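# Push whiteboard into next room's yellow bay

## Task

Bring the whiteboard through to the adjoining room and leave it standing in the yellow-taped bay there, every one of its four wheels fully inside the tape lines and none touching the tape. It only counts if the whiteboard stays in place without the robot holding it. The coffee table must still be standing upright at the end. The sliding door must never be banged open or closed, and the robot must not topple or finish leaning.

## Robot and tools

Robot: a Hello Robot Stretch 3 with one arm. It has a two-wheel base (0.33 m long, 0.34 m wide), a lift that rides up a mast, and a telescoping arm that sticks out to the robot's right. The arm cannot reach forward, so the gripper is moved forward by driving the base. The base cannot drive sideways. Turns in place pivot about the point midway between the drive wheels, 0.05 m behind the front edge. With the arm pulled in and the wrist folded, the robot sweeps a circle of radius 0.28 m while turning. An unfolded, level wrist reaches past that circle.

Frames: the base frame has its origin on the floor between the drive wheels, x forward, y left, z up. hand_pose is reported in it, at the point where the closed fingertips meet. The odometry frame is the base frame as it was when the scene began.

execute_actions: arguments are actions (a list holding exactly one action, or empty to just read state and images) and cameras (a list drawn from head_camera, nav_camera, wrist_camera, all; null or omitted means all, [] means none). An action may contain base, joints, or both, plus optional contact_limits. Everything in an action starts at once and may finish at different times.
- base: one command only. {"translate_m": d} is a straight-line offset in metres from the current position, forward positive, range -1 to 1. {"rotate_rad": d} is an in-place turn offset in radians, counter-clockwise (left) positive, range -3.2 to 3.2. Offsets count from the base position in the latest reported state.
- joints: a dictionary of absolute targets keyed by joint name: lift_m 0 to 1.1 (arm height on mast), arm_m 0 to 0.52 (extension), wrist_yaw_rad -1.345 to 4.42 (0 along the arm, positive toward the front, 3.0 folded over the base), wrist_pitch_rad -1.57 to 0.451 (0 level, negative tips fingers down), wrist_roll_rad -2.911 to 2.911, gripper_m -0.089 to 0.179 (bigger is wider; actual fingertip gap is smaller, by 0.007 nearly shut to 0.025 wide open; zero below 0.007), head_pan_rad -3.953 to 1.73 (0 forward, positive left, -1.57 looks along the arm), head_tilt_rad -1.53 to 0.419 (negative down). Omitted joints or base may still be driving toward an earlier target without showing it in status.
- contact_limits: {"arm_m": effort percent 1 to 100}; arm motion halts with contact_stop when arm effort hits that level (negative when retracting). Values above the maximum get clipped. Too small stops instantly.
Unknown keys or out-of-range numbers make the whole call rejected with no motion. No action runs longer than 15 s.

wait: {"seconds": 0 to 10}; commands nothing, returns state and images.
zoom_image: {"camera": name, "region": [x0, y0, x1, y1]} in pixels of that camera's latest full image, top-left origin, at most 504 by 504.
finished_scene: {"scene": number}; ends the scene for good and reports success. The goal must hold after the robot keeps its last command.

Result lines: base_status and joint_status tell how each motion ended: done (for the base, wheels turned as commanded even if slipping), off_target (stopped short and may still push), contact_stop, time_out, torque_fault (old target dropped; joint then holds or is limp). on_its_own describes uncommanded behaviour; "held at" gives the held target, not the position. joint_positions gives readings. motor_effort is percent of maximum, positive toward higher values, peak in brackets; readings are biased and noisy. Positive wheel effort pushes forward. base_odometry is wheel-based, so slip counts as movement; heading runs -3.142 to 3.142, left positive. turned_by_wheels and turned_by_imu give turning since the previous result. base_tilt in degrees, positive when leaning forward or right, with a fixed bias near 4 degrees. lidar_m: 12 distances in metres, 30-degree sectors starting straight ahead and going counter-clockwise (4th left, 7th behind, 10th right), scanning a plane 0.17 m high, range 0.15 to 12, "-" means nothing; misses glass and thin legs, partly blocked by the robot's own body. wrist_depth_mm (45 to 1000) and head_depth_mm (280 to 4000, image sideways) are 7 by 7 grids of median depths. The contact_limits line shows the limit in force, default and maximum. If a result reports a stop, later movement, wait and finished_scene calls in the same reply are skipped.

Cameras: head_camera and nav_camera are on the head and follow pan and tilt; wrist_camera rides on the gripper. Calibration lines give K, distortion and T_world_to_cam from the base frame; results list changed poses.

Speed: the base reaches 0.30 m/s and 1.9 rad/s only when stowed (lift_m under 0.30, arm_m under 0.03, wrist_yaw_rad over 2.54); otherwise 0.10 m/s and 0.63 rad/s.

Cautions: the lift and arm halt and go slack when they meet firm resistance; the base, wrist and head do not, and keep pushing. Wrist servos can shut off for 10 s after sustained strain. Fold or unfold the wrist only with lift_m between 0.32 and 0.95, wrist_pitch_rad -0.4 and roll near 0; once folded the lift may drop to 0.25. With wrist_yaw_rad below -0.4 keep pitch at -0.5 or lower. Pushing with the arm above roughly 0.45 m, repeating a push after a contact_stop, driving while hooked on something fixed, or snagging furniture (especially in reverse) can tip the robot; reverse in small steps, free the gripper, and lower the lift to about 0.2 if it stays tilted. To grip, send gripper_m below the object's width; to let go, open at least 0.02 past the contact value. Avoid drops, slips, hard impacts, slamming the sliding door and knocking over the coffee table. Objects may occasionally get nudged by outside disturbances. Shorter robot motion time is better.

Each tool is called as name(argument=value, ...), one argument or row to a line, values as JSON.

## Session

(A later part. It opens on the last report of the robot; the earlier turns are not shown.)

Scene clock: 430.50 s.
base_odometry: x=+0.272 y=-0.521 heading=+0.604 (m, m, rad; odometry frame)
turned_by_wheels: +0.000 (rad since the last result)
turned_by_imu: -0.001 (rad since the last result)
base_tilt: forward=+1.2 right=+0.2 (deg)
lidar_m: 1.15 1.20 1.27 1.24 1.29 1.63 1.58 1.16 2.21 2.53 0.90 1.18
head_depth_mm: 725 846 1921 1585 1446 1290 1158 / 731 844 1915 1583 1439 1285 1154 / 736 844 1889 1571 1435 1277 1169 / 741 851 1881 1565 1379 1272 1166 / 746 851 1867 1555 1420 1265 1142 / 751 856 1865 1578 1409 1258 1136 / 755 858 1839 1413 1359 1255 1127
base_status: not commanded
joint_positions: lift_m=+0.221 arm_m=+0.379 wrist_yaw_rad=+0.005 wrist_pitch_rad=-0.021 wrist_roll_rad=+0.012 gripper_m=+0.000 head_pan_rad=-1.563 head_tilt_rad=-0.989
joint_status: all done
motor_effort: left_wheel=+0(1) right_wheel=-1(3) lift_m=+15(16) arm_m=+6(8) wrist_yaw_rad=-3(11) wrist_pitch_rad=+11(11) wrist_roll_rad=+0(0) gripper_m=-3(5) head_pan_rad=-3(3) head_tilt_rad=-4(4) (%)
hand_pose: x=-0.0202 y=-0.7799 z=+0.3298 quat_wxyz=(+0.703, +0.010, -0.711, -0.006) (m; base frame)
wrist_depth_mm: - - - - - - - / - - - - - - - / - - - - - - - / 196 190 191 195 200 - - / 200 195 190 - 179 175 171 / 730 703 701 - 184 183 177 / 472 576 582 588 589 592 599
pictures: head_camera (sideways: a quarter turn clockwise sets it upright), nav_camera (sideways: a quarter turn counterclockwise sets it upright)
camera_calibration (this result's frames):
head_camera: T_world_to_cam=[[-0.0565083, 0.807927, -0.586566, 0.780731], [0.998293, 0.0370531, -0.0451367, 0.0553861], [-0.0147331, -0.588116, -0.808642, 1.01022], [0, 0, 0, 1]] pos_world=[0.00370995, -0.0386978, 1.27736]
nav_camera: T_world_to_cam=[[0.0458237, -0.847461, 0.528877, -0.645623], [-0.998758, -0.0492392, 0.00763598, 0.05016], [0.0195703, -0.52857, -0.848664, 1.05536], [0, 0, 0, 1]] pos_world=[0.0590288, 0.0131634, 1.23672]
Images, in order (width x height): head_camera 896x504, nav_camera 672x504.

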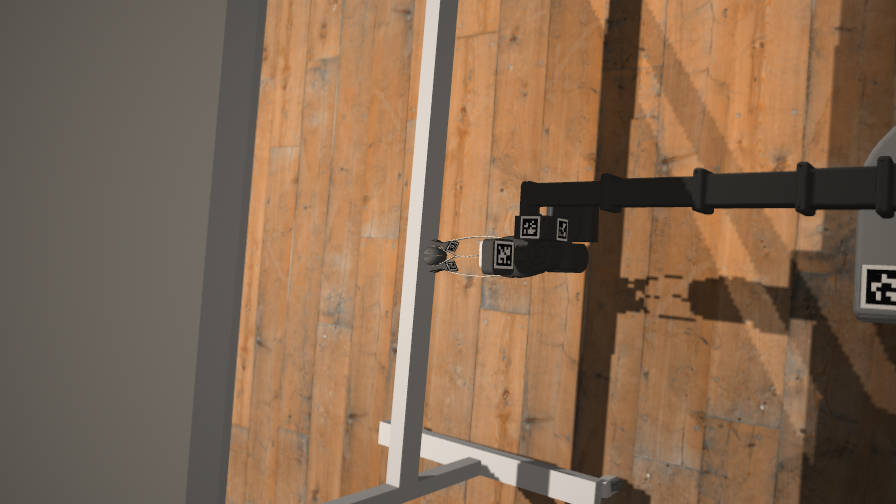

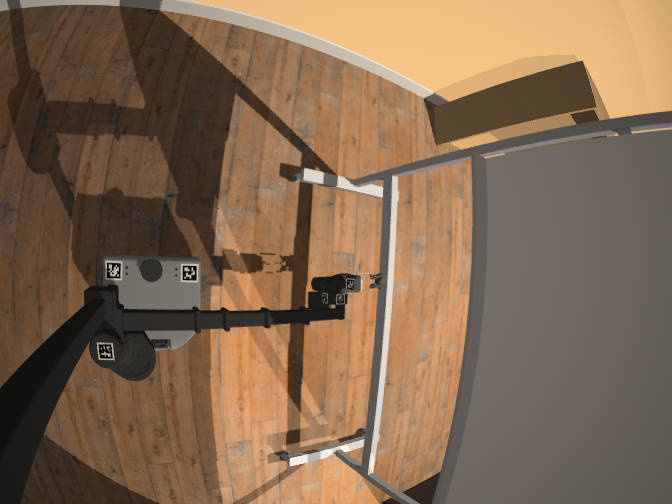

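execute_actions(
  actions=[
    {"base":{"translate_m":-0.65},"joints":{"arm_m":0.26}},
  ],
  cameras=["nav_camera","head_camera"],
)

Scene clock: 444.60 s.
base_odometry: x=-0.262 y=-0.890 heading=+0.604 (m, m, rad; odometry frame)
turned_by_wheels: +0.000 (rad since the last result)
turned_by_imu: -0.003 (rad since the last result)
base_tilt: forward=+1.1 right=+0.3 (deg)
lidar_m: 1.79 1.74 1.29 1.25 1.29 0.96 0.93 0.97 0.79 2.51 2.09 1.32
head_depth_mm: 709 2189 1925 1651 1450 1288 1161 / 709 825 1774 1606 1448 1284 1159 / 711 829 1899 1532 1405 1275 1170 / 717 828 1874 1594 1470 1256 1155 / 721 828 1867 1557 1421 1266 1146 / 726 835 1852 1544 1409 1255 1134 / 730 834 1844 1539 1401 1246 1130
base_status: done
joint_positions: lift_m=+0.221 arm_m=+0.260 wrist_yaw_rad=+0.002 wrist_pitch_rad=-0.021 wrist_roll_rad=+0.012 gripper_m=+0.000 head_pan_rad=-1.563 head_tilt_rad=-0.989
joint_status: all done
motor_effort: left_wheel=-1(4) right_wheel=+1(4) lift_m=+16(16) arm_m=-3(4) wrist_yaw_rad=-1(3) wrist_pitch_rad=+11(11) wrist_roll_rad=+0(0) gripper_m=-3(3) head_pan_rad=-2(4) head_tilt_rad=-4(4) (%)
hand_pose: x=-0.0210 y=-0.6610 z=+0.3298 quat_wxyz=(+0.703, +0.008, -0.711, -0.007) (m; base frame)
wrist_depth_mm: - - - - - - - / - - - - - - 265 / - - - - - - 262 / 295 290 281 275 269 263 257 / 988 997 945 - 920 923 267 / 726 734 747 - 795 769 286 / 574 575 585 590 572 465 299
pictures: head_camera (sideways: a quarter turn clockwise sets it upright), nav_camera (sideways: a quarter turn counterclockwise sets it upright)
camera_calibration (this result's frames):
head_camera: T_world_to_cam=[[-0.0565083, 0.807927, -0.586566, 0.780731], [0.998293, 0.0370531, -0.0451367, 0.0553861], [-0.0147331, -0.588116, -0.808642, 1.01022], [0, 0, 0, 1]] pos_world=[0.00370995, -0.0386978, 1.27736]
nav_camera: T_world_to_cam=[[0.0458237, -0.847461, 0.528877, -0.645623], [-0.998758, -0.0492392, 0.00763598, 0.05016], [0.0195703, -0.52857, -0.848664, 1.05536], [0, 0, 0, 1]] pos_world=[0.0590288, 0.0131634, 1.23672]
Images, in order (width x height): head_camera 896x504, nav_camera 672x504.

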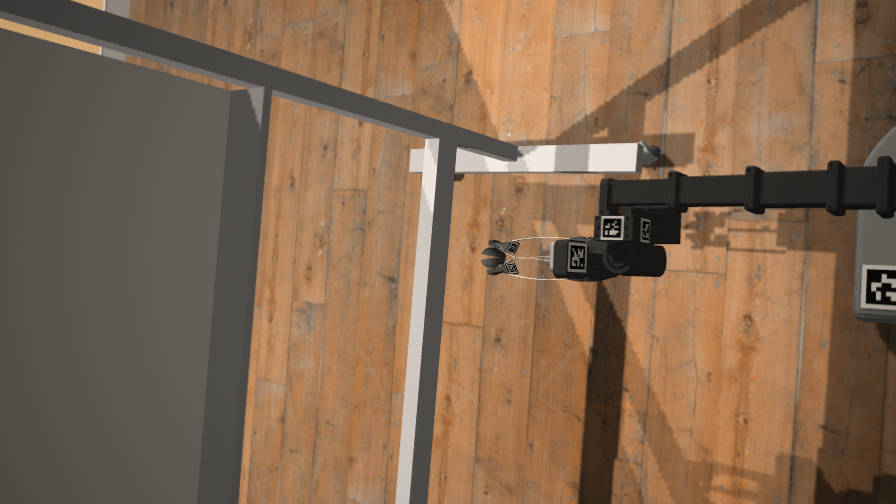

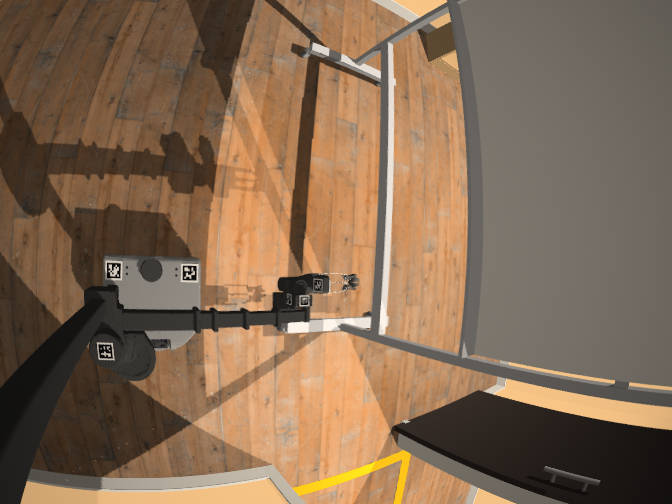

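execute_actions(
  actions=[
    {"joints":{"arm_m":0.44}},
  ],
  cameras=["nav_camera","head_camera"],
)

Scene clock: 461.67 s.
base_odometry: x=-0.262 y=-0.890 heading=+0.604 (m, m, rad; odometry frame)
turned_by_wheels: +0.000 (rad since the last result)
turned_by_imu: -0.001 (rad since the last result)
base_tilt: forward=+1.1 right=+0.3 (deg)
lidar_m: 1.80 1.73 1.29 1.25 1.28 0.96 0.93 0.97 0.90 0.89 2.09 1.31
head_depth_mm: 850 2248 1923 1658 1451 1291 1158 / 800 914 1818 1610 1445 1280 1156 / 797 903 1884 1505 1380 1276 1169 / 796 895 1884 1620 1400 1269 1161 / 797 887 1865 1577 1415 1268 1139 / 795 886 1851 1562 1410 1252 1138 / 792 896 1840 1557 1400 1253 1129
base_status: not commanded
joint_positions: lift_m=+0.221 arm_m=+0.439 wrist_yaw_rad=+0.000 wrist_pitch_rad=-0.020 wrist_roll_rad=+0.012 gripper_m=+0.000 head_pan_rad=-1.564 head_tilt_rad=-0.990
joint_status: all done
motor_effort: left_wheel=-2(5) right_wheel=+1(6) lift_m=+16(16) arm_m=+6(15) wrist_yaw_rad=-1(1) wrist_pitch_rad=+10(16) wrist_roll_rad=+0(0) gripper_m=-3(4) head_pan_rad=-3(2) head_tilt_rad=-3(4) (%)
hand_pose: x=-0.0214 y=-0.8400 z=+0.3301 quat_wxyz=(+0.703, +0.007, -0.711, -0.007) (m; base frame)
wrist_depth_mm: - - - - - - - / - - - - - - - / - - - - - - - / 185 187 192 196 201 205 - / 184 184 184 181 183 183 183 / 687 659 665 - 190 687 690 / 570 579 585 577 567 560 575
pictures: head_camera (sideways: a quarter turn clockwise sets it upright), nav_camera (sideways: a quarter turn counterclockwise sets it upright)
camera_calibration (this result's frames):
head_camera: T_world_to_cam=[[-0.0564486, 0.808559, -0.585702, 0.779604], [0.998296, 0.0370218, -0.045105, 0.0553447], [-0.0147862, -0.58725, -0.809271, 1.01104], [0, 0, 0, 1]] pos_world=[0.00370667, -0.0386714, 1.27732]
nav_camera: T_world_to_cam=[[0.0457603, -0.848029, 0.52797, -0.644441], [-0.998762, -0.0491678, 0.0075912, 0.0502184], [0.0195216, -0.527663, -0.849229, 1.0561], [0, 0, 0, 1]] pos_world=[0.0590293, 0.0132289, 1.23673]
Images, in order (width x height): head_camera 896x504, nav_camera 672x504.

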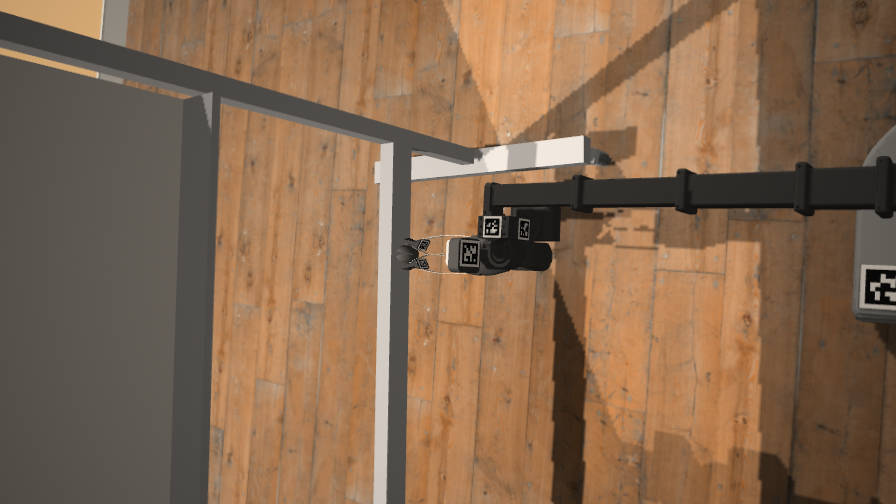

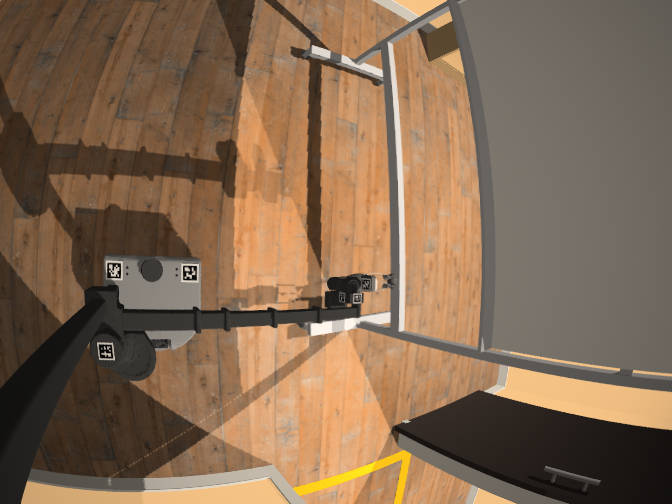

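execute_actions(
  actions=[
    {"joints":{"arm_m":0.0,"lift_m":0.34,"wrist_pitch_rad":-0.4}},
  ],
  cameras=[],
)

execute_actions(
  actions=[
    {"joints":{"wrist_yaw_rad":2.9,"head_pan_rad":-0.6,"head_tilt_rad":-0.9}},
  ],
  cameras=[],
)

execute_actions(
  actions=[
    {"joints":{"lift_m":0.29}},
  ],
  cameras=[],
)

execute_actions(
  actions=[
    {"base":{"translate_m":1.0}},
  ],
  cameras=["nav_camera"],
)

Scene clock: 492.63 s.
base_odometry: x=-0.262 y=-0.890 heading=+0.604 (m, m, rad; odometry frame)
turned_by_wheels: +0.000 (rad since the last result)
turned_by_imu: -0.002 (rad since the last result)
base_tilt: forward=+1.1 right=+0.3 (deg)
lidar_m: 1.79 1.74 1.29 1.25 1.28 0.95 0.93 0.97 0.90 0.89 2.10 1.32
head_depth_mm: 849 2246 1919 1655 1449 1292 1162 / 801 913 1818 1613 1446 1281 1159 / 800 905 1901 1542 1394 1283 1186 / 798 893 1883 1591 1422 1293 - / 798 888 1861 1578 1415 1267 1142 / 795 886 1850 1569 1414 1258 1134 / 794 895 1829 1565 1406 1252 1127
base_status: not commanded
joint_positions: lift_m=+0.339 arm_m=+0.000 wrist_yaw_rad=+0.001 wrist_pitch_rad=-0.412 wrist_roll_rad=+0.012 gripper_m=+0.000 head_pan_rad=-1.564 head_tilt_rad=-0.990
joint_status: all done
motor_effort: left_wheel=-2(2) right_wheel=+1(1) lift_m=+39(41) arm_m=-2(5) wrist_yaw_rad=+0(1) wrist_pitch_rad=+7(10) wrist_roll_rad=+0(0) gripper_m=-3(3) head_pan_rad=-3(2) head_tilt_rad=-3(3) (%)
hand_pose: x=-0.0214 y=-0.3705 z=+0.3534 quat_wxyz=(+0.688, +0.144, -0.696, -0.146) (m; base frame)
wrist_depth_mm: 589 587 590 588 576 - - / - - - - - - - / - - - - 909 - - / 797 812 796 817 771 821 821 / 666 659 668 - 664 650 670 / 561 571 574 - 572 576 576 / 498 500 500 504 501 500 503
pictures: none
No camera images: the call's "cameras" was empty. Leave "cameras" out to get every camera's image.

Scene clock: 495.07 s.
base_odometry: x=-0.262 y=-0.890 heading=+0.604 (m, m, rad; odometry frame)
turned_by_wheels: +0.000 (rad since the last result)
turned_by_imu: -0.001 (rad since the last result)
base_tilt: forward=+1.2 right=+0.2 (deg)
lidar_m: 1.79 1.74 1.29 1.25 1.29 0.96 0.93 0.97 0.90 0.89 2.09 1.32
head_depth_mm: 929 1010 2141 1746 1532 1332 1182 / 1025 1114 2135 1701 1523 1329 1177 / 1144 2360 2120 1755 1506 1316 1173 / 1979 2236 1994 1726 1499 1316 1169 / 1869 2158 2075 1700 1491 1306 1160 / 1769 2009 2059 1718 1489 1303 1157 / 1663 1889 2019 1713 1476 1290 1154
base_status: not commanded
joint_positions: lift_m=+0.339 arm_m=+0.000 wrist_yaw_rad=+2.897 wrist_pitch_rad=-0.412 wrist_roll_rad=+0.012 gripper_m=+0.000 head_pan_rad=-0.607 head_tilt_rad=-0.903
joint_status: all done
motor_effort: left_wheel=-2(1) right_wheel=+0(1) lift_m=+39(39) arm_m=-3(2) wrist_yaw_rad=+2(3) wrist_pitch_rad=+7(7) wrist_roll_rad=+0(0) gripper_m=-2(3) head_pan_rad=+2(31) head_tilt_rad=+0(8) (%)
hand_pose: x=+0.0332 y=+0.0731 z=+0.3534 quat_wxyz=(+0.229, +0.708, +0.058, +0.665) (m; base frame)
wrist_depth_mm: - - - - - - - / - - - - - - - / - - - - - - - / 807 - 800 803 802 818 808 / 663 653 669 - 664 673 668 / 565 569 591 - 595 574 575 / 498 505 - 501 498 499 502
pictures: none
No camera images: the call's "cameras" was empty. Leave "cameras" out to get every camera's image.

Scene clock: 496.37 s.
base_odometry: x=-0.262 y=-0.890 heading=+0.604 (m, m, rad; odometry frame)
turned_by_wheels: +0.000 (rad since the last result)
turned_by_imu: +0.000 (rad since the last result)
base_tilt: forward=+1.1 right=+0.2 (deg)
lidar_m: 1.79 1.73 1.29 1.25 1.29 0.96 0.93 0.97 0.90 0.89 2.09 1.32
head_depth_mm: 932 1006 2139 1752 1537 1340 1185 / 1024 1111 2133 1689 1513 1327 1181 / 1141 2385 2114 1764 1508 1327 1174 / 1977 2222 1993 1736 1503 1320 1167 / 1871 2156 2086 1694 1495 1308 1165 / 1772 2008 2061 1721 1481 1297 1160 / 1678 1889 2014 1708 1471 1294 1149
base_status: not commanded
joint_positions: lift_m=+0.291 arm_m=+0.000 wrist_yaw_rad=+2.898 wrist_pitch_rad=-0.413 wrist_roll_rad=+0.012 gripper_m=+0.000 head_pan_rad=-0.607 head_tilt_rad=-0.903
joint_status: all done
motor_effort: left_wheel=-1(2) right_wheel=+0(0) lift_m=+16(34) arm_m=-3(3) wrist_yaw_rad=+1(2) wrist_pitch_rad=+6(7) wrist_roll_rad=+0(0) gripper_m=-4(3) head_pan_rad=+2(2) head_tilt_rad=+1(1) (%)
hand_pose: x=+0.0331 y=+0.0731 z=+0.3044 quat_wxyz=(+0.229, +0.708, +0.059, +0.665) (m; base frame)
wrist_depth_mm: - - - - - - - / - - - - - - - / 908 - 908 918 917 926 921 / 717 - 718 724 726 727 723 / 597 578 601 - 603 602 601 / 509 511 533 - 530 511 512 / 460 - - 448 447 449 450
pictures: none
No camera images: the call's "cameras" was empty. Leave "cameras" out to get every camera's image.

Scene clock: 501.40 s.
base_odometry: x=+0.560 y=-0.322 heading=+0.604 (m, m, rad; odometry frame)
turned_by_wheels: +0.000 (rad since the last result)
turned_by_imu: +0.003 (rad since the last result)
base_tilt: forward=+1.1 right=+0.3 (deg)
lidar_m: 0.80 0.83 1.16 1.22 1.28 1.79 1.92 1.50 2.61 0.81 1.10 0.82
head_depth_mm: 1036 1243 1537 1756 1527 1338 1166 / 963 1139 1383 1688 1520 1325 1179 / 901 1050 1261 1564 1516 1325 1173 / 846 977 1157 1411 1502 1313 1168 / 798 911 1068 1280 1460 1303 1162 / 754 858 991 1172 1395 1300 1159 / 714 805 923 1078 1300 1294 1150
base_status: done
joint_positions: lift_m=+0.291 arm_m=+0.000 wrist_yaw_rad=+2.898 wrist_pitch_rad=-0.413 wrist_roll_rad=+0.012 gripper_m=+0.000 head_pan_rad=-0.607 head_tilt_rad=-0.902
joint_status: not commanded
motor_effort: left_wheel=-2(5) right_wheel=+1(5) lift_m=+16(16) arm_m=-2(2) wrist_yaw_rad=+1(1) wrist_pitch_rad=+7(7) wrist_roll_rad=+0(0) gripper_m=-3(3) head_pan_rad=+2(2) head_tilt_rad=+1(0) (%)
hand_pose: x=+0.0330 y=+0.0731 z=+0.3044 quat_wxyz=(+0.229, +0.708, +0.059, +0.666) (m; base frame)
wrist_depth_mm: - - - - - - 824 / - - - - - - 839 / 913 - 920 909 898 904 832 / 725 - 727 718 721 727 729 / 602 582 598 - 605 605 604 / 509 508 525 - 531 515 520 / 457 - - 446 450 447 450
pictures: nav_camera (sideways: a quarter turn counterclockwise sets it upright)
camera_calibration (this result's frames):
nav_camera: T_world_to_cam=[[0.678425, -0.422713, 0.600878, -0.743283], [-0.53596, -0.844168, 0.0112627, 0.0426143], [0.502481, -0.329687, -0.799262, 0.988196], [0, 0, 0, 1]] pos_world=[0.0305516, 0.0475737, 1.23597]
Images, in order (width x height): nav_camera 672x504.

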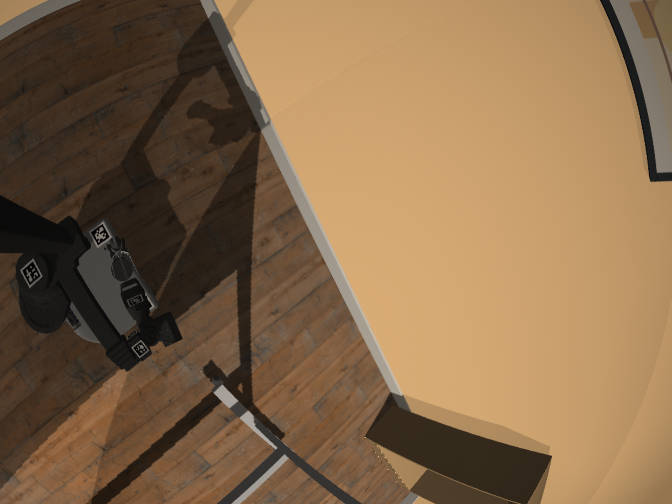

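execute_actions(
  actions=[
    {"base":{"translate_m":0.4}},
  ],
  cameras=[],
)

execute_actions(
  actions=[
    {"base":{"rotate_rad":-1.6},"joints":{"head_pan_rad":-1.0,"head_tilt_rad":-0.8}},
  ],
  cameras=["nav_camera","head_camera"],
)

Scene clock: 517.53 s.
base_odometry: x=+0.890 y=-0.095 heading=+0.604 (m, m, rad; odometry frame)
turned_by_wheels: +0.000 (rad since the last result)
turned_by_imu: +0.000 (rad since the last result)
base_tilt: forward=+1.1 right=+0.2 (deg)
lidar_m: 0.39 0.41 0.58 1.21 1.27 1.78 2.32 1.83 0.88 1.38 0.55 0.41
head_depth_mm: 484 578 718 941 1381 1336 1185 / 451 531 646 822 1134 1331 1180 / 422 492 588 731 967 1280 1170 / 397 457 540 658 844 1168 1172 / 374 427 499 599 748 993 1161 / 353 402 463 548 672 863 1110 / 335 378 433 505 608 763 1027
base_status: done
joint_positions: lift_m=+0.291 arm_m=+0.000 wrist_yaw_rad=+2.898 wrist_pitch_rad=-0.413 wrist_roll_rad=+0.012 gripper_m=+0.000 head_pan_rad=-0.607 head_tilt_rad=-0.902
joint_status: not commanded
motor_effort: left_wheel=-2(6) right_wheel=+1(6) lift_m=+16(16) arm_m=-3(3) wrist_yaw_rad=+1(1) wrist_pitch_rad=+7(7) wrist_roll_rad=+0(0) gripper_m=-3(3) head_pan_rad=+3(2) head_tilt_rad=+0(0) (%)
hand_pose: x=+0.0330 y=+0.0731 z=+0.3044 quat_wxyz=(+0.229, +0.708, +0.059, +0.666) (m; base frame)
wrist_depth_mm: - - - - 904 573 409 / - - - - 936 576 418 / 903 - 902 907 867 586 421 / 716 - 718 721 729 588 428 / 597 590 601 - 605 564 435 / 509 511 528 - 530 517 427 / 455 - - 445 448 452 427
pictures: none
No camera images: the call's "cameras" was empty. Leave "cameras" out to get every camera's image.

Scene clock: 519.80 s.
base_odometry: x=+0.890 y=-0.095 heading=-0.996 (m, m, rad; odometry frame)
turned_by_wheels: -1.600 (rad since the last result)
turned_by_imu: -1.577 (rad since the last result)
base_tilt: forward=+1.1 right=+0.3 (deg)
lidar_m: 1.52 0.56 0.41 0.39 0.41 0.56 1.21 1.26 1.72 2.33 1.83 0.88
head_depth_mm: - 3388 2467 1991 1658 1407 1220 / - 3310 2473 1968 1635 1403 1216 / - 3166 2453 1948 1625 1388 1211 / 1458 2731 2191 1937 1608 1384 1209 / 1248 1431 2388 1925 1600 1374 1200 / 1088 1187 2381 1800 1592 1363 1192 / 969 1063 2205 1885 1576 1302 1185
base_status: done
joint_positions: lift_m=+0.291 arm_m=+0.000 wrist_yaw_rad=+2.898 wrist_pitch_rad=-0.413 wrist_roll_rad=+0.012 gripper_m=+0.000 head_pan_rad=-0.993 head_tilt_rad=-0.803
joint_status: all done
motor_effort: left_wheel=+2(11) right_wheel=-3(6) lift_m=+16(16) arm_m=-3(3) wrist_yaw_rad=+1(1) wrist_pitch_rad=+6(7) wrist_roll_rad=+0(0) gripper_m=-2(3) head_pan_rad=-3(22) head_tilt_rad=+1(11) (%)
hand_pose: x=+0.0330 y=+0.0731 z=+0.3044 quat_wxyz=(+0.229, +0.708, +0.059, +0.666) (m; base frame)
wrist_depth_mm: - 379 393 412 432 457 483 / 393 412 428 451 477 501 534 / 428 - 468 495 527 565 597 / 468 - 520 546 580 616 655 / 495 524 563 - 597 598 607 / 507 512 525 - 527 515 514 / 454 - - 448 448 449 449
pictures: head_camera (sideways: a quarter turn clockwise sets it upright), nav_camera (sideways: a quarter turn counterclockwise sets it upright)
camera_calibration (this result's frames):
head_camera: T_world_to_cam=[[-0.416996, 0.54714, -0.725777, 0.964327], [0.825128, 0.562743, -0.049844, 0.0625822], [0.381155, -0.619644, -0.686121, 0.848481], [0, 0, 0, 1]] pos_world=[0.0270791, -0.037083, 1.28517]
nav_camera: T_world_to_cam=[[0.434794, -0.594543, 0.676368, -0.840159], [-0.815271, -0.578878, 0.0152387, 0.0391401], [0.382475, -0.558049, -0.736406, 0.907196], [0, 0, 0, 1]] pos_world=[0.0502262, 0.0294067, 1.23572]
Images, in order (width x height): head_camera 896x504, nav_camera 672x504.

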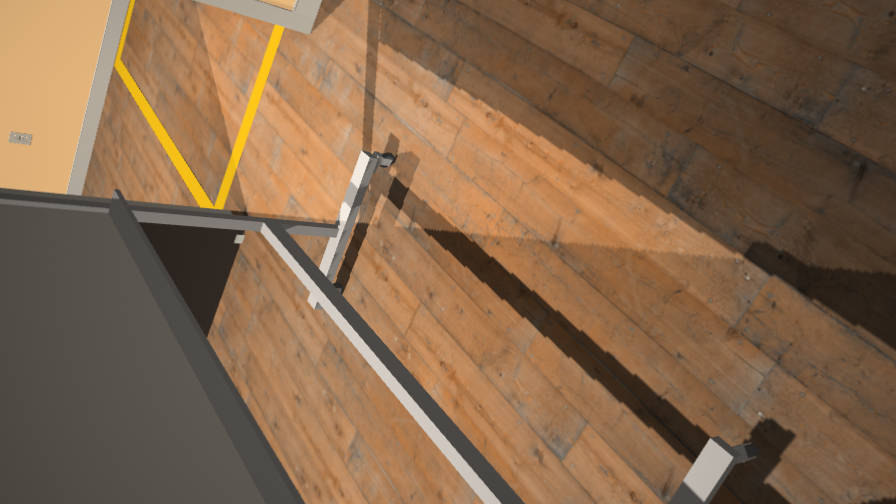

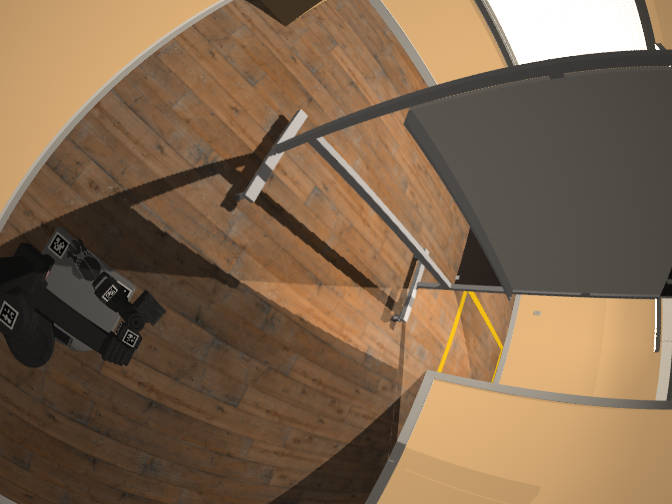

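execute_actions(
  actions=[
    {"base":{"translate_m":0.8},"joints":{"head_pan_rad":-1.57,"head_tilt_rad":-1.1}},
  ],
  cameras=["head_camera"],
)

execute_actions(
  actions=[
    {"base":{"rotate_rad":-1.56},"joints":{"head_pan_rad":0,"head_tilt_rad":-1.0}},
  ],
)

Scene clock: 557.20 s.
base_odometry: x=+1.325 y=-0.766 heading=-0.996 (m, m, rad; odometry frame)
turned_by_wheels: +0.000 (rad since the last result)
turned_by_imu: +0.002 (rad since the last result)
base_tilt: forward=+1.1 right=+0.2 (deg)
lidar_m: 0.72 0.56 0.41 0.39 0.41 0.56 1.57 2.09 2.41 0.32 2.36 1.82
head_depth_mm: 2243 1986 1733 1542 1383 1256 1147 / 2243 1976 1718 1536 1372 1247 1158 / 2278 1938 1712 1519 1371 1221 - / 966 792 692 1445 1362 1220 - / 296 349 449 628 1317 1200 1122 / 2228 1888 1681 1496 1342 1192 1120 / 2175 1900 1664 1487 1343 1202 1117
base_status: done
joint_positions: lift_m=+0.291 arm_m=+0.000 wrist_yaw_rad=+2.898 wrist_pitch_rad=-0.413 wrist_roll_rad=+0.012 gripper_m=+0.000 head_pan_rad=-1.564 head_tilt_rad=-1.086
joint_status: all done
motor_effort: left_wheel=+2(10) right_wheel=-3(7) lift_m=+16(16) arm_m=-2(3) wrist_yaw_rad=+1(1) wrist_pitch_rad=+7(7) wrist_roll_rad=+0(0) gripper_m=-4(3) head_pan_rad=-2(29) head_tilt_rad=-5(17) (%)
hand_pose: x=+0.0330 y=+0.0731 z=+0.3044 quat_wxyz=(+0.229, +0.708, +0.059, +0.666) (m; base frame)
wrist_depth_mm: - 381 394 412 430 457 484 / 391 413 425 448 471 501 528 / 425 - 466 491 525 558 596 / 463 - 512 550 571 612 655 / 498 518 563 - 603 605 605 / 515 506 525 - 528 516 518 / 457 - - 445 449 448 453
pictures: head_camera (sideways: a quarter turn clockwise sets it upright)
camera_calibration (this result's frames):
head_camera: T_world_to_cam=[[-0.0568063, 0.861066, -0.505311, 0.674878], [0.998267, 0.0411864, -0.0420408, 0.0513502], [-0.0153879, -0.506823, -0.861913, 1.07947], [0, 0, 0, 1]] pos_world=[0.00368705, -0.0361271, 1.27359]
Images, in order (width x height): head_camera 896x504.

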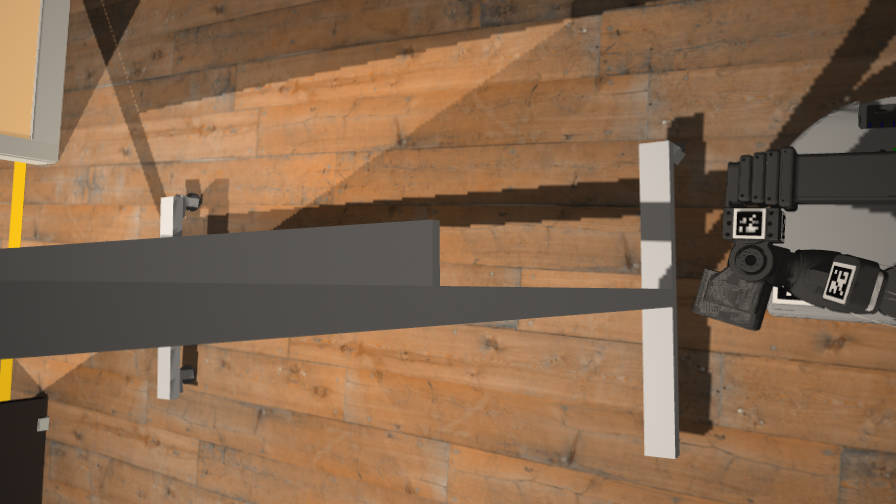

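Scene clock: 559.33 s.
base_odometry: x=+1.325 y=-0.766 heading=-2.556 (m, m, rad; odometry frame)
turned_by_wheels: -1.560 (rad since the last result)
turned_by_imu: -1.538 (rad since the last result)
base_tilt: forward=+1.1 right=+0.3 (deg)
lidar_m: 0.32 2.37 1.81 0.72 0.55 0.41 0.39 0.41 0.57 1.63 2.10 2.41
head_depth_mm: 2237 2261 1899 1644 1440 1288 1159 / 2235 2240 1886 1634 1432 1276 1153 / 2555 2205 1889 1616 1425 1270 1149 / 2542 954 778 657 1410 1267 1142 / 1007 317 383 502 1363 1204 1136 / 2354 2114 1827 1583 1399 1255 1132 / 2208 2151 1818 1571 1394 1245 1128
base_status: done
joint_positions: lift_m=+0.291 arm_m=+0.000 wrist_yaw_rad=+2.898 wrist_pitch_rad=-0.413 wrist_roll_rad=+0.012 gripper_m=+0.000 head_pan_rad=-0.007 head_tilt_rad=-1.001
joint_status: all done
motor_effort: left_wheel=+2(11) right_wheel=-3(7) lift_m=+16(16) arm_m=-3(3) wrist_yaw_rad=+1(1) wrist_pitch_rad=+7(7) wrist_roll_rad=+0(0) gripper_m=-2(3) head_pan_rad=+2(33) head_tilt_rad=+0(4) (%)
hand_pose: x=+0.0330 y=+0.0731 z=+0.3044 quat_wxyz=(+0.229, +0.708, +0.059, +0.666) (m; base frame)
wrist_depth_mm: - 666 - - - - - / 603 722 929 - - - - / 622 - 830 921 921 914 912 / 625 - 715 726 718 723 730 / 573 587 597 - 601 496 606 / 506 509 524 - 526 504 415 / 456 - - 448 449 447 364
pictures: head_camera (sideways: a quarter turn clockwise sets it upright), nav_camera (sideways: a quarter turn counterclockwise sets it upright), wrist_camera
camera_calibration (this result's frames):
head_camera: T_world_to_cam=[[-0.815516, -0.0448188, -0.576996, 0.772892], [-0.0232022, 0.998727, -0.0447836, 0.0611568], [0.578269, -0.0231341, -0.815518, 1.01555], [0, 0, 0, 1]] pos_world=[0.0444674, -0.00294509, 1.27689]
nav_camera: T_world_to_cam=[[0.854209, 0.0335707, 0.518845, -0.637486], [0.0349374, -0.999364, 0.0071418, 0.044498], [0.518755, 0.0120265, -0.854839, 1.06034], [0, 0, 0, 1]] pos_world=[-0.00706725, 0.0531182, 1.23686]
wrist_camera: T_world_to_cam=[[0.977415, -0.211318, 0.00208274, -0.0111661], [-0.12232, -0.573751, -0.809844, 0.322413], [0.17233, 0.791299, -0.586641, 0.278278], [0, 0, 0, 1]] pos_world=[0.00239599, -0.0375754, 0.424377]
Images, in order (width x height): head_camera 896x504, nav_camera 672x504, wrist_camera 644x364.

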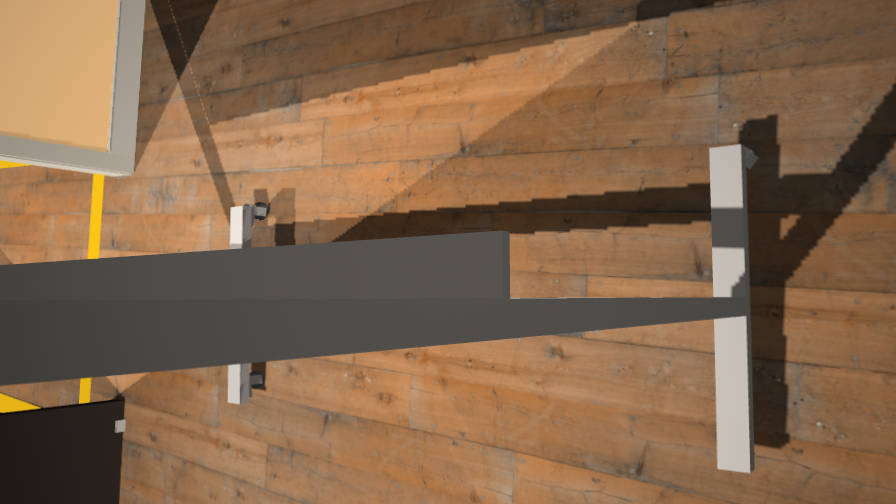

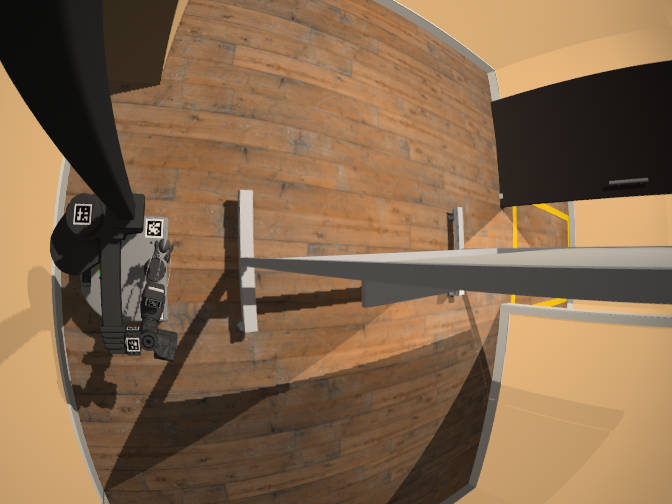

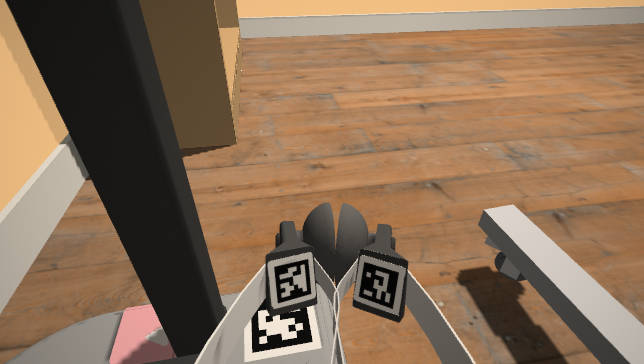

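execute_actions(
  actions=[
    {"base":{"rotate_rad":0.03},"joints":{"wrist_yaw_rad":3.1,"head_pan_rad":0.8,"head_tilt_rad":-1.2}},
  ],
  cameras=[],
)

execute_actions(
  actions=[
    {"base":{"translate_m":0.22}},
  ],
)

Scene clock: 614.93 s.
base_odometry: x=+1.325 y=-0.766 heading=-2.526 (m, m, rad; odometry frame)
turned_by_wheels: +0.030 (rad since the last result)
turned_by_imu: +0.029 (rad since the last result)
base_tilt: forward=+1.1 right=+0.2 (deg)
lidar_m: 0.32 2.38 1.79 0.72 0.54 0.40 0.39 0.42 0.58 1.85 2.12 2.39
head_depth_mm: 1988 1768 1591 1455 1304 1230 1149 / 1969 1752 1584 1440 1318 1192 1136 / 1960 1746 1583 1441 1322 1216 1134 / 1944 1742 1568 1431 1299 1215 1155 / 1934 1729 1556 1420 1305 1221 - / 1917 1709 1544 1409 1303 1215 - / 1868 1701 1539 1400 1295 1211 -
base_status: done
joint_positions: lift_m=+0.291 arm_m=+0.000 wrist_yaw_rad=+3.097 wrist_pitch_rad=-0.413 wrist_roll_rad=+0.012 gripper_m=+0.000 head_pan_rad=+0.793 head_tilt_rad=-1.185
joint_status: all done
motor_effort: left_wheel=+0(3) right_wheel=-1(3) lift_m=+16(16) arm_m=-2(2) wrist_yaw_rad=+1(2) wrist_pitch_rad=+7(7) wrist_roll_rad=+0(0) gripper_m=-4(3) head_pan_rad=+3(29) head_tilt_rad=-5(14) (%)
hand_pose: x=-0.0113 y=+0.0795 z=+0.3044 quat_wxyz=(+0.161, +0.699, +0.129, +0.685) (m; base frame)
wrist_depth_mm: 453 633 - - - - - / 451 652 - - - - - / 458 653 - 865 908 920 914 / 459 636 718 711 721 732 726 / 454 577 604 - 599 606 608 / 450 526 - - 533 517 421 / 431 - - - 448 446 440
pictures: none
No camera images: the call's "cameras" was empty. Leave "cameras" out to get every camera's image.

Scene clock: 617.23 s.
base_odometry: x=+1.145 y=-0.893 heading=-2.526 (m, m, rad; odometry frame)
turned_by_wheels: +0.000 (rad since the last result)
turned_by_imu: +0.000 (rad since the last result)
base_tilt: forward=+1.1 right=+0.2 (deg)
lidar_m: 2.12 2.22 1.78 1.51 0.83 0.63 0.61 0.65 0.91 2.02 2.13 2.16
head_depth_mm: 1988 1769 1596 1486 - 1193 1143 / 1974 1746 1586 1444 1356 1183 1142 / 1941 1737 1576 1437 1319 478 1105 / 1942 1737 1563 1428 1314 1184 1153 / 1937 1722 1553 1419 1308 1198 - / 1924 1708 1539 1413 1301 1217 - / 1871 1698 1537 1406 1290 1212 -
base_status: done
joint_positions: lift_m=+0.291 arm_m=+0.000 wrist_yaw_rad=+3.098 wrist_pitch_rad=-0.413 wrist_roll_rad=+0.012 gripper_m=+0.000 head_pan_rad=+0.793 head_tilt_rad=-1.186
joint_status: not commanded
motor_effort: left_wheel=-1(7) right_wheel=+0(5) lift_m=+16(16) arm_m=-3(2) wrist_yaw_rad=+1(2) wrist_pitch_rad=+7(7) wrist_roll_rad=+0(0) gripper_m=-3(4) head_pan_rad=+2(2) head_tilt_rad=-5(5) (%)
hand_pose: x=-0.0115 y=+0.0795 z=+0.3044 quat_wxyz=(+0.161, +0.699, +0.129, +0.685) (m; base frame)
wrist_depth_mm: 700 718 - - - - - / 714 794 - - - - - / 716 839 - 924 919 918 919 / 691 710 721 725 730 734 726 / 594 593 600 - 606 599 606 / 510 527 - - 405 514 513 / 455 - - - 436 435 449
pictures: head_camera (sideways: a quarter turn clockwise sets it upright), nav_camera (sideways: a quarter turn counterclockwise sets it upright), wrist_camera
camera_calibration (this result's frames):
head_camera: T_world_to_cam=[[-0.600501, -0.682188, -0.417154, 0.563365], [-0.738282, 0.673395, -0.0384587, 0.0572745], [0.307146, 0.284883, -0.908022, 1.13742], [0, 0, 0, 1]] pos_world=[0.0312322, 0.021721, 1.27002]
nav_camera: T_world_to_cam=[[0.62755, 0.694024, 0.352862, -0.419907], [0.741913, -0.670496, -0.000700434, 0.0503959], [0.236107, 0.262233, -0.935675, 1.16709], [0, 0, 0, 1]] pos_world=[-0.049435, 0.019166, 1.24022]
wrist_camera: T_world_to_cam=[[0.999914, -0.0129357, 0.00208308, 0.0181406], [-0.00590182, -0.586615, -0.809844, 0.323035], [0.0116979, 0.809762, -0.586641, 0.277524], [0, 0, 0, 1]] pos_world=[-0.0194789, -0.0349963, 0.424377]
Images, in order (width x height): head_camera 896x504, nav_camera 672x504, wrist_camera 644x364.

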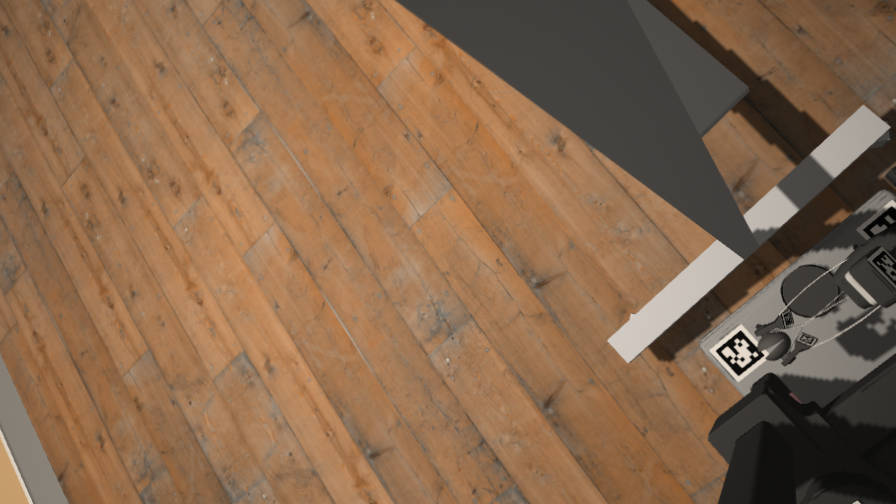

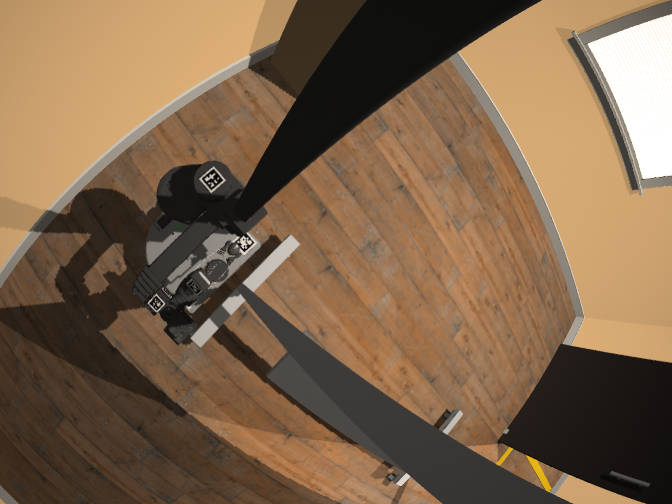

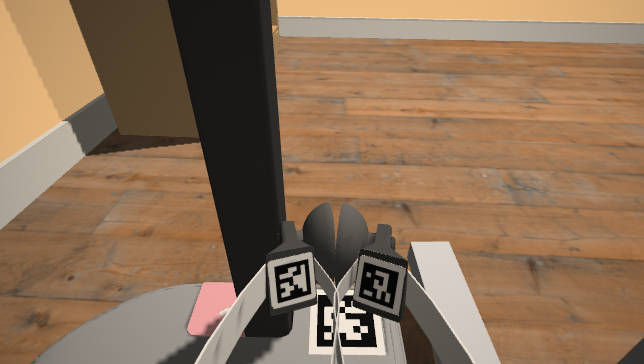

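execute_actions(
  actions=[
    {"joints":{"lift_m":0.32}},
  ],
  cameras=[],
)

execute_actions(
  actions=[
    {"base":{"translate_m":0.15}},
  ],
)

Scene clock: 626.10 s.
base_odometry: x=+1.145 y=-0.893 heading=-2.526 (m, m, rad; odometry frame)
turned_by_wheels: +0.000 (rad since the last result)
turned_by_imu: -0.001 (rad since the last result)
base_tilt: forward=+1.1 right=+0.2 (deg)
lidar_m: 2.12 2.23 1.79 1.51 0.83 0.63 0.61 0.65 0.91 2.02 2.13 2.16
head_depth_mm: 1979 1769 1594 1487 - 1190 1141 / 1972 1752 1582 1446 1354 1185 1139 / 1967 1752 1578 1435 1318 478 1106 / 1943 1728 1566 1432 1309 1189 1153 / 1925 1722 1556 1424 1306 1198 - / 1917 1711 1550 1413 1295 1217 - / 1855 1702 1535 1408 1295 1210 -
base_status: not commanded
joint_positions: lift_m=+0.319 arm_m=+0.000 wrist_yaw_rad=+3.098 wrist_pitch_rad=-0.413 wrist_roll_rad=+0.012 gripper_m=+0.000 head_pan_rad=+0.793 head_tilt_rad=-1.186
joint_status: all done
motor_effort: left_wheel=-1(1) right_wheel=+0(0) lift_m=+39(41) arm_m=-3(2) wrist_yaw_rad=+1(1) wrist_pitch_rad=+7(7) wrist_roll_rad=+0(0) gripper_m=-3(2) head_pan_rad=+3(3) head_tilt_rad=-5(5) (%)
hand_pose: x=-0.0115 y=+0.0795 z=+0.3333 quat_wxyz=(+0.161, +0.699, +0.129, +0.685) (m; base frame)
wrist_depth_mm: 711 722 - - - - - / 710 782 - - - - - / 726 863 - 965 978 - 998 / 710 765 773 771 762 779 781 / 634 638 634 - 649 640 645 / 542 544 544 - 441 551 551 / 476 - - - 460 481 482
pictures: none
No camera images: the call's "cameras" was empty. Leave "cameras" out to get every camera's image.

Scene clock: 628.60 s.
base_odometry: x=+1.023 y=-0.980 heading=-2.526 (m, m, rad; odometry frame)
turned_by_wheels: +0.000 (rad since the last result)
turned_by_imu: +0.000 (rad since the last result)
base_tilt: forward=+1.0 right=+0.3 (deg)
lidar_m: 1.33 2.35 1.78 1.54 0.91 0.78 0.76 0.80 1.13 2.03 2.13 2.01
head_depth_mm: - - - - - - 1141 / 1946 1757 - - - - 1128 / 1923 1722 1566 1444 - - 1065 / 1917 1719 1553 1419 1322 1158 1075 / 1906 1703 1534 1409 1297 1132 - / 1888 1692 1538 1401 1298 1215 - / 1845 1684 1531 1398 1292 1221 -
base_status: done
joint_positions: lift_m=+0.319 arm_m=+0.000 wrist_yaw_rad=+3.099 wrist_pitch_rad=-0.413 wrist_roll_rad=+0.012 gripper_m=+0.000 head_pan_rad=+0.810 head_tilt_rad=-1.196
joint_status: not commanded
motor_effort: left_wheel=+4(50) right_wheel=+2(10) lift_m=+38(39) arm_m=-3(3) wrist_yaw_rad=+0(1) wrist_pitch_rad=+7(7) wrist_roll_rad=+0(0) gripper_m=-3(4) head_pan_rad=-5(4) head_tilt_rad=-1(5) (%)
hand_pose: x=-0.0116 y=+0.0796 z=+0.3333 quat_wxyz=(+0.161, +0.699, +0.130, +0.685) (m; base frame)
wrist_depth_mm: 722 736 - - - - - / 804 795 - - - - - / 849 877 - 955 995 972 983 / 762 767 774 776 770 785 755 / 636 641 640 - 642 644 92 / 538 550 550 - 554 552 91 / 478 - - - 372 456 91
pictures: head_camera (sideways: a quarter turn clockwise sets it upright), nav_camera (sideways: a quarter turn counterclockwise sets it upright), wrist_camera
camera_calibration (this result's frames):
head_camera: T_world_to_cam=[[-0.591679, -0.695301, -0.40801, 0.551401], [-0.749885, 0.660471, -0.0380753, 0.0568456], [0.295953, 0.283432, -0.912183, 1.14289], [0, 0, 0, 1]] pos_world=[0.0306373, 0.0219115, 1.26967]
nav_camera: T_world_to_cam=[[0.618076, 0.707125, 0.343446, -0.407586], [0.753195, -0.657796, -0.00112824, 0.050884], [0.22512, 0.259379, -0.939172, 1.1717], [0, 0, 0, 1]] pos_world=[-0.0501792, 0.0177711, 1.24047]
wrist_camera: T_world_to_cam=[[0.999921, -0.0123935, 0.00207509, 0.0181633], [-0.00559315, -0.586831, -0.80969, 0.346396], [0.0112526, 0.809615, -0.586854, 0.294536], [0, 0, 0, 1]] pos_world=[-0.0195387, -0.0349596, 0.453286]
Images, in order (width x height): head_camera 896x504, nav_camera 672x504, wrist_camera 644x364.

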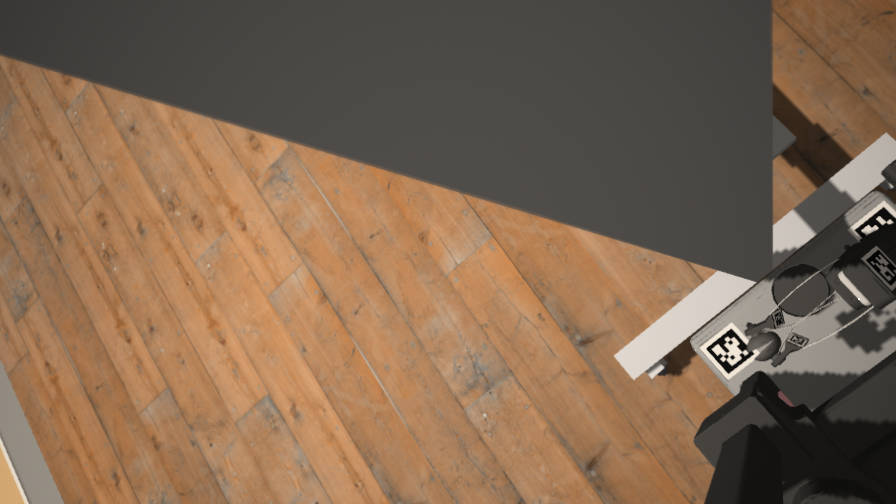

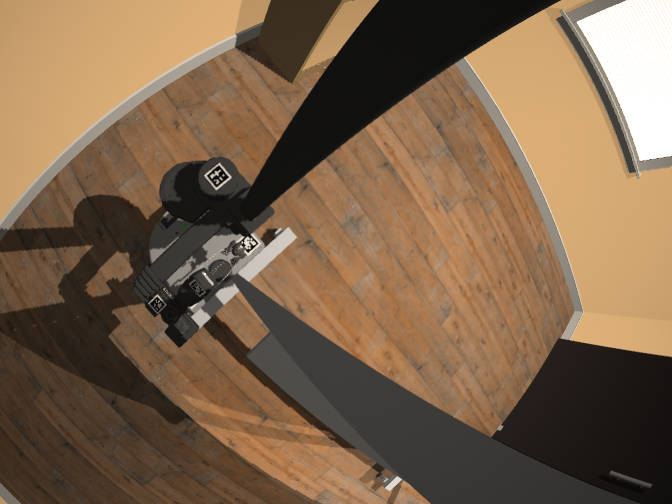

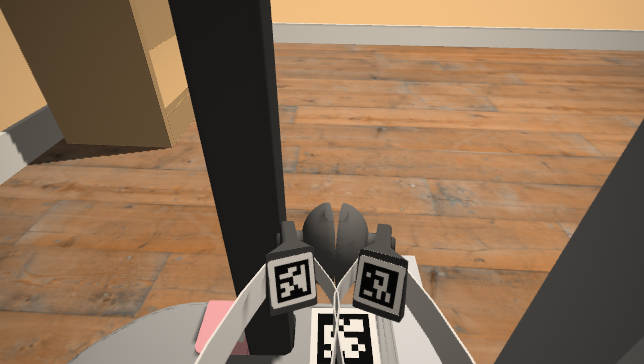

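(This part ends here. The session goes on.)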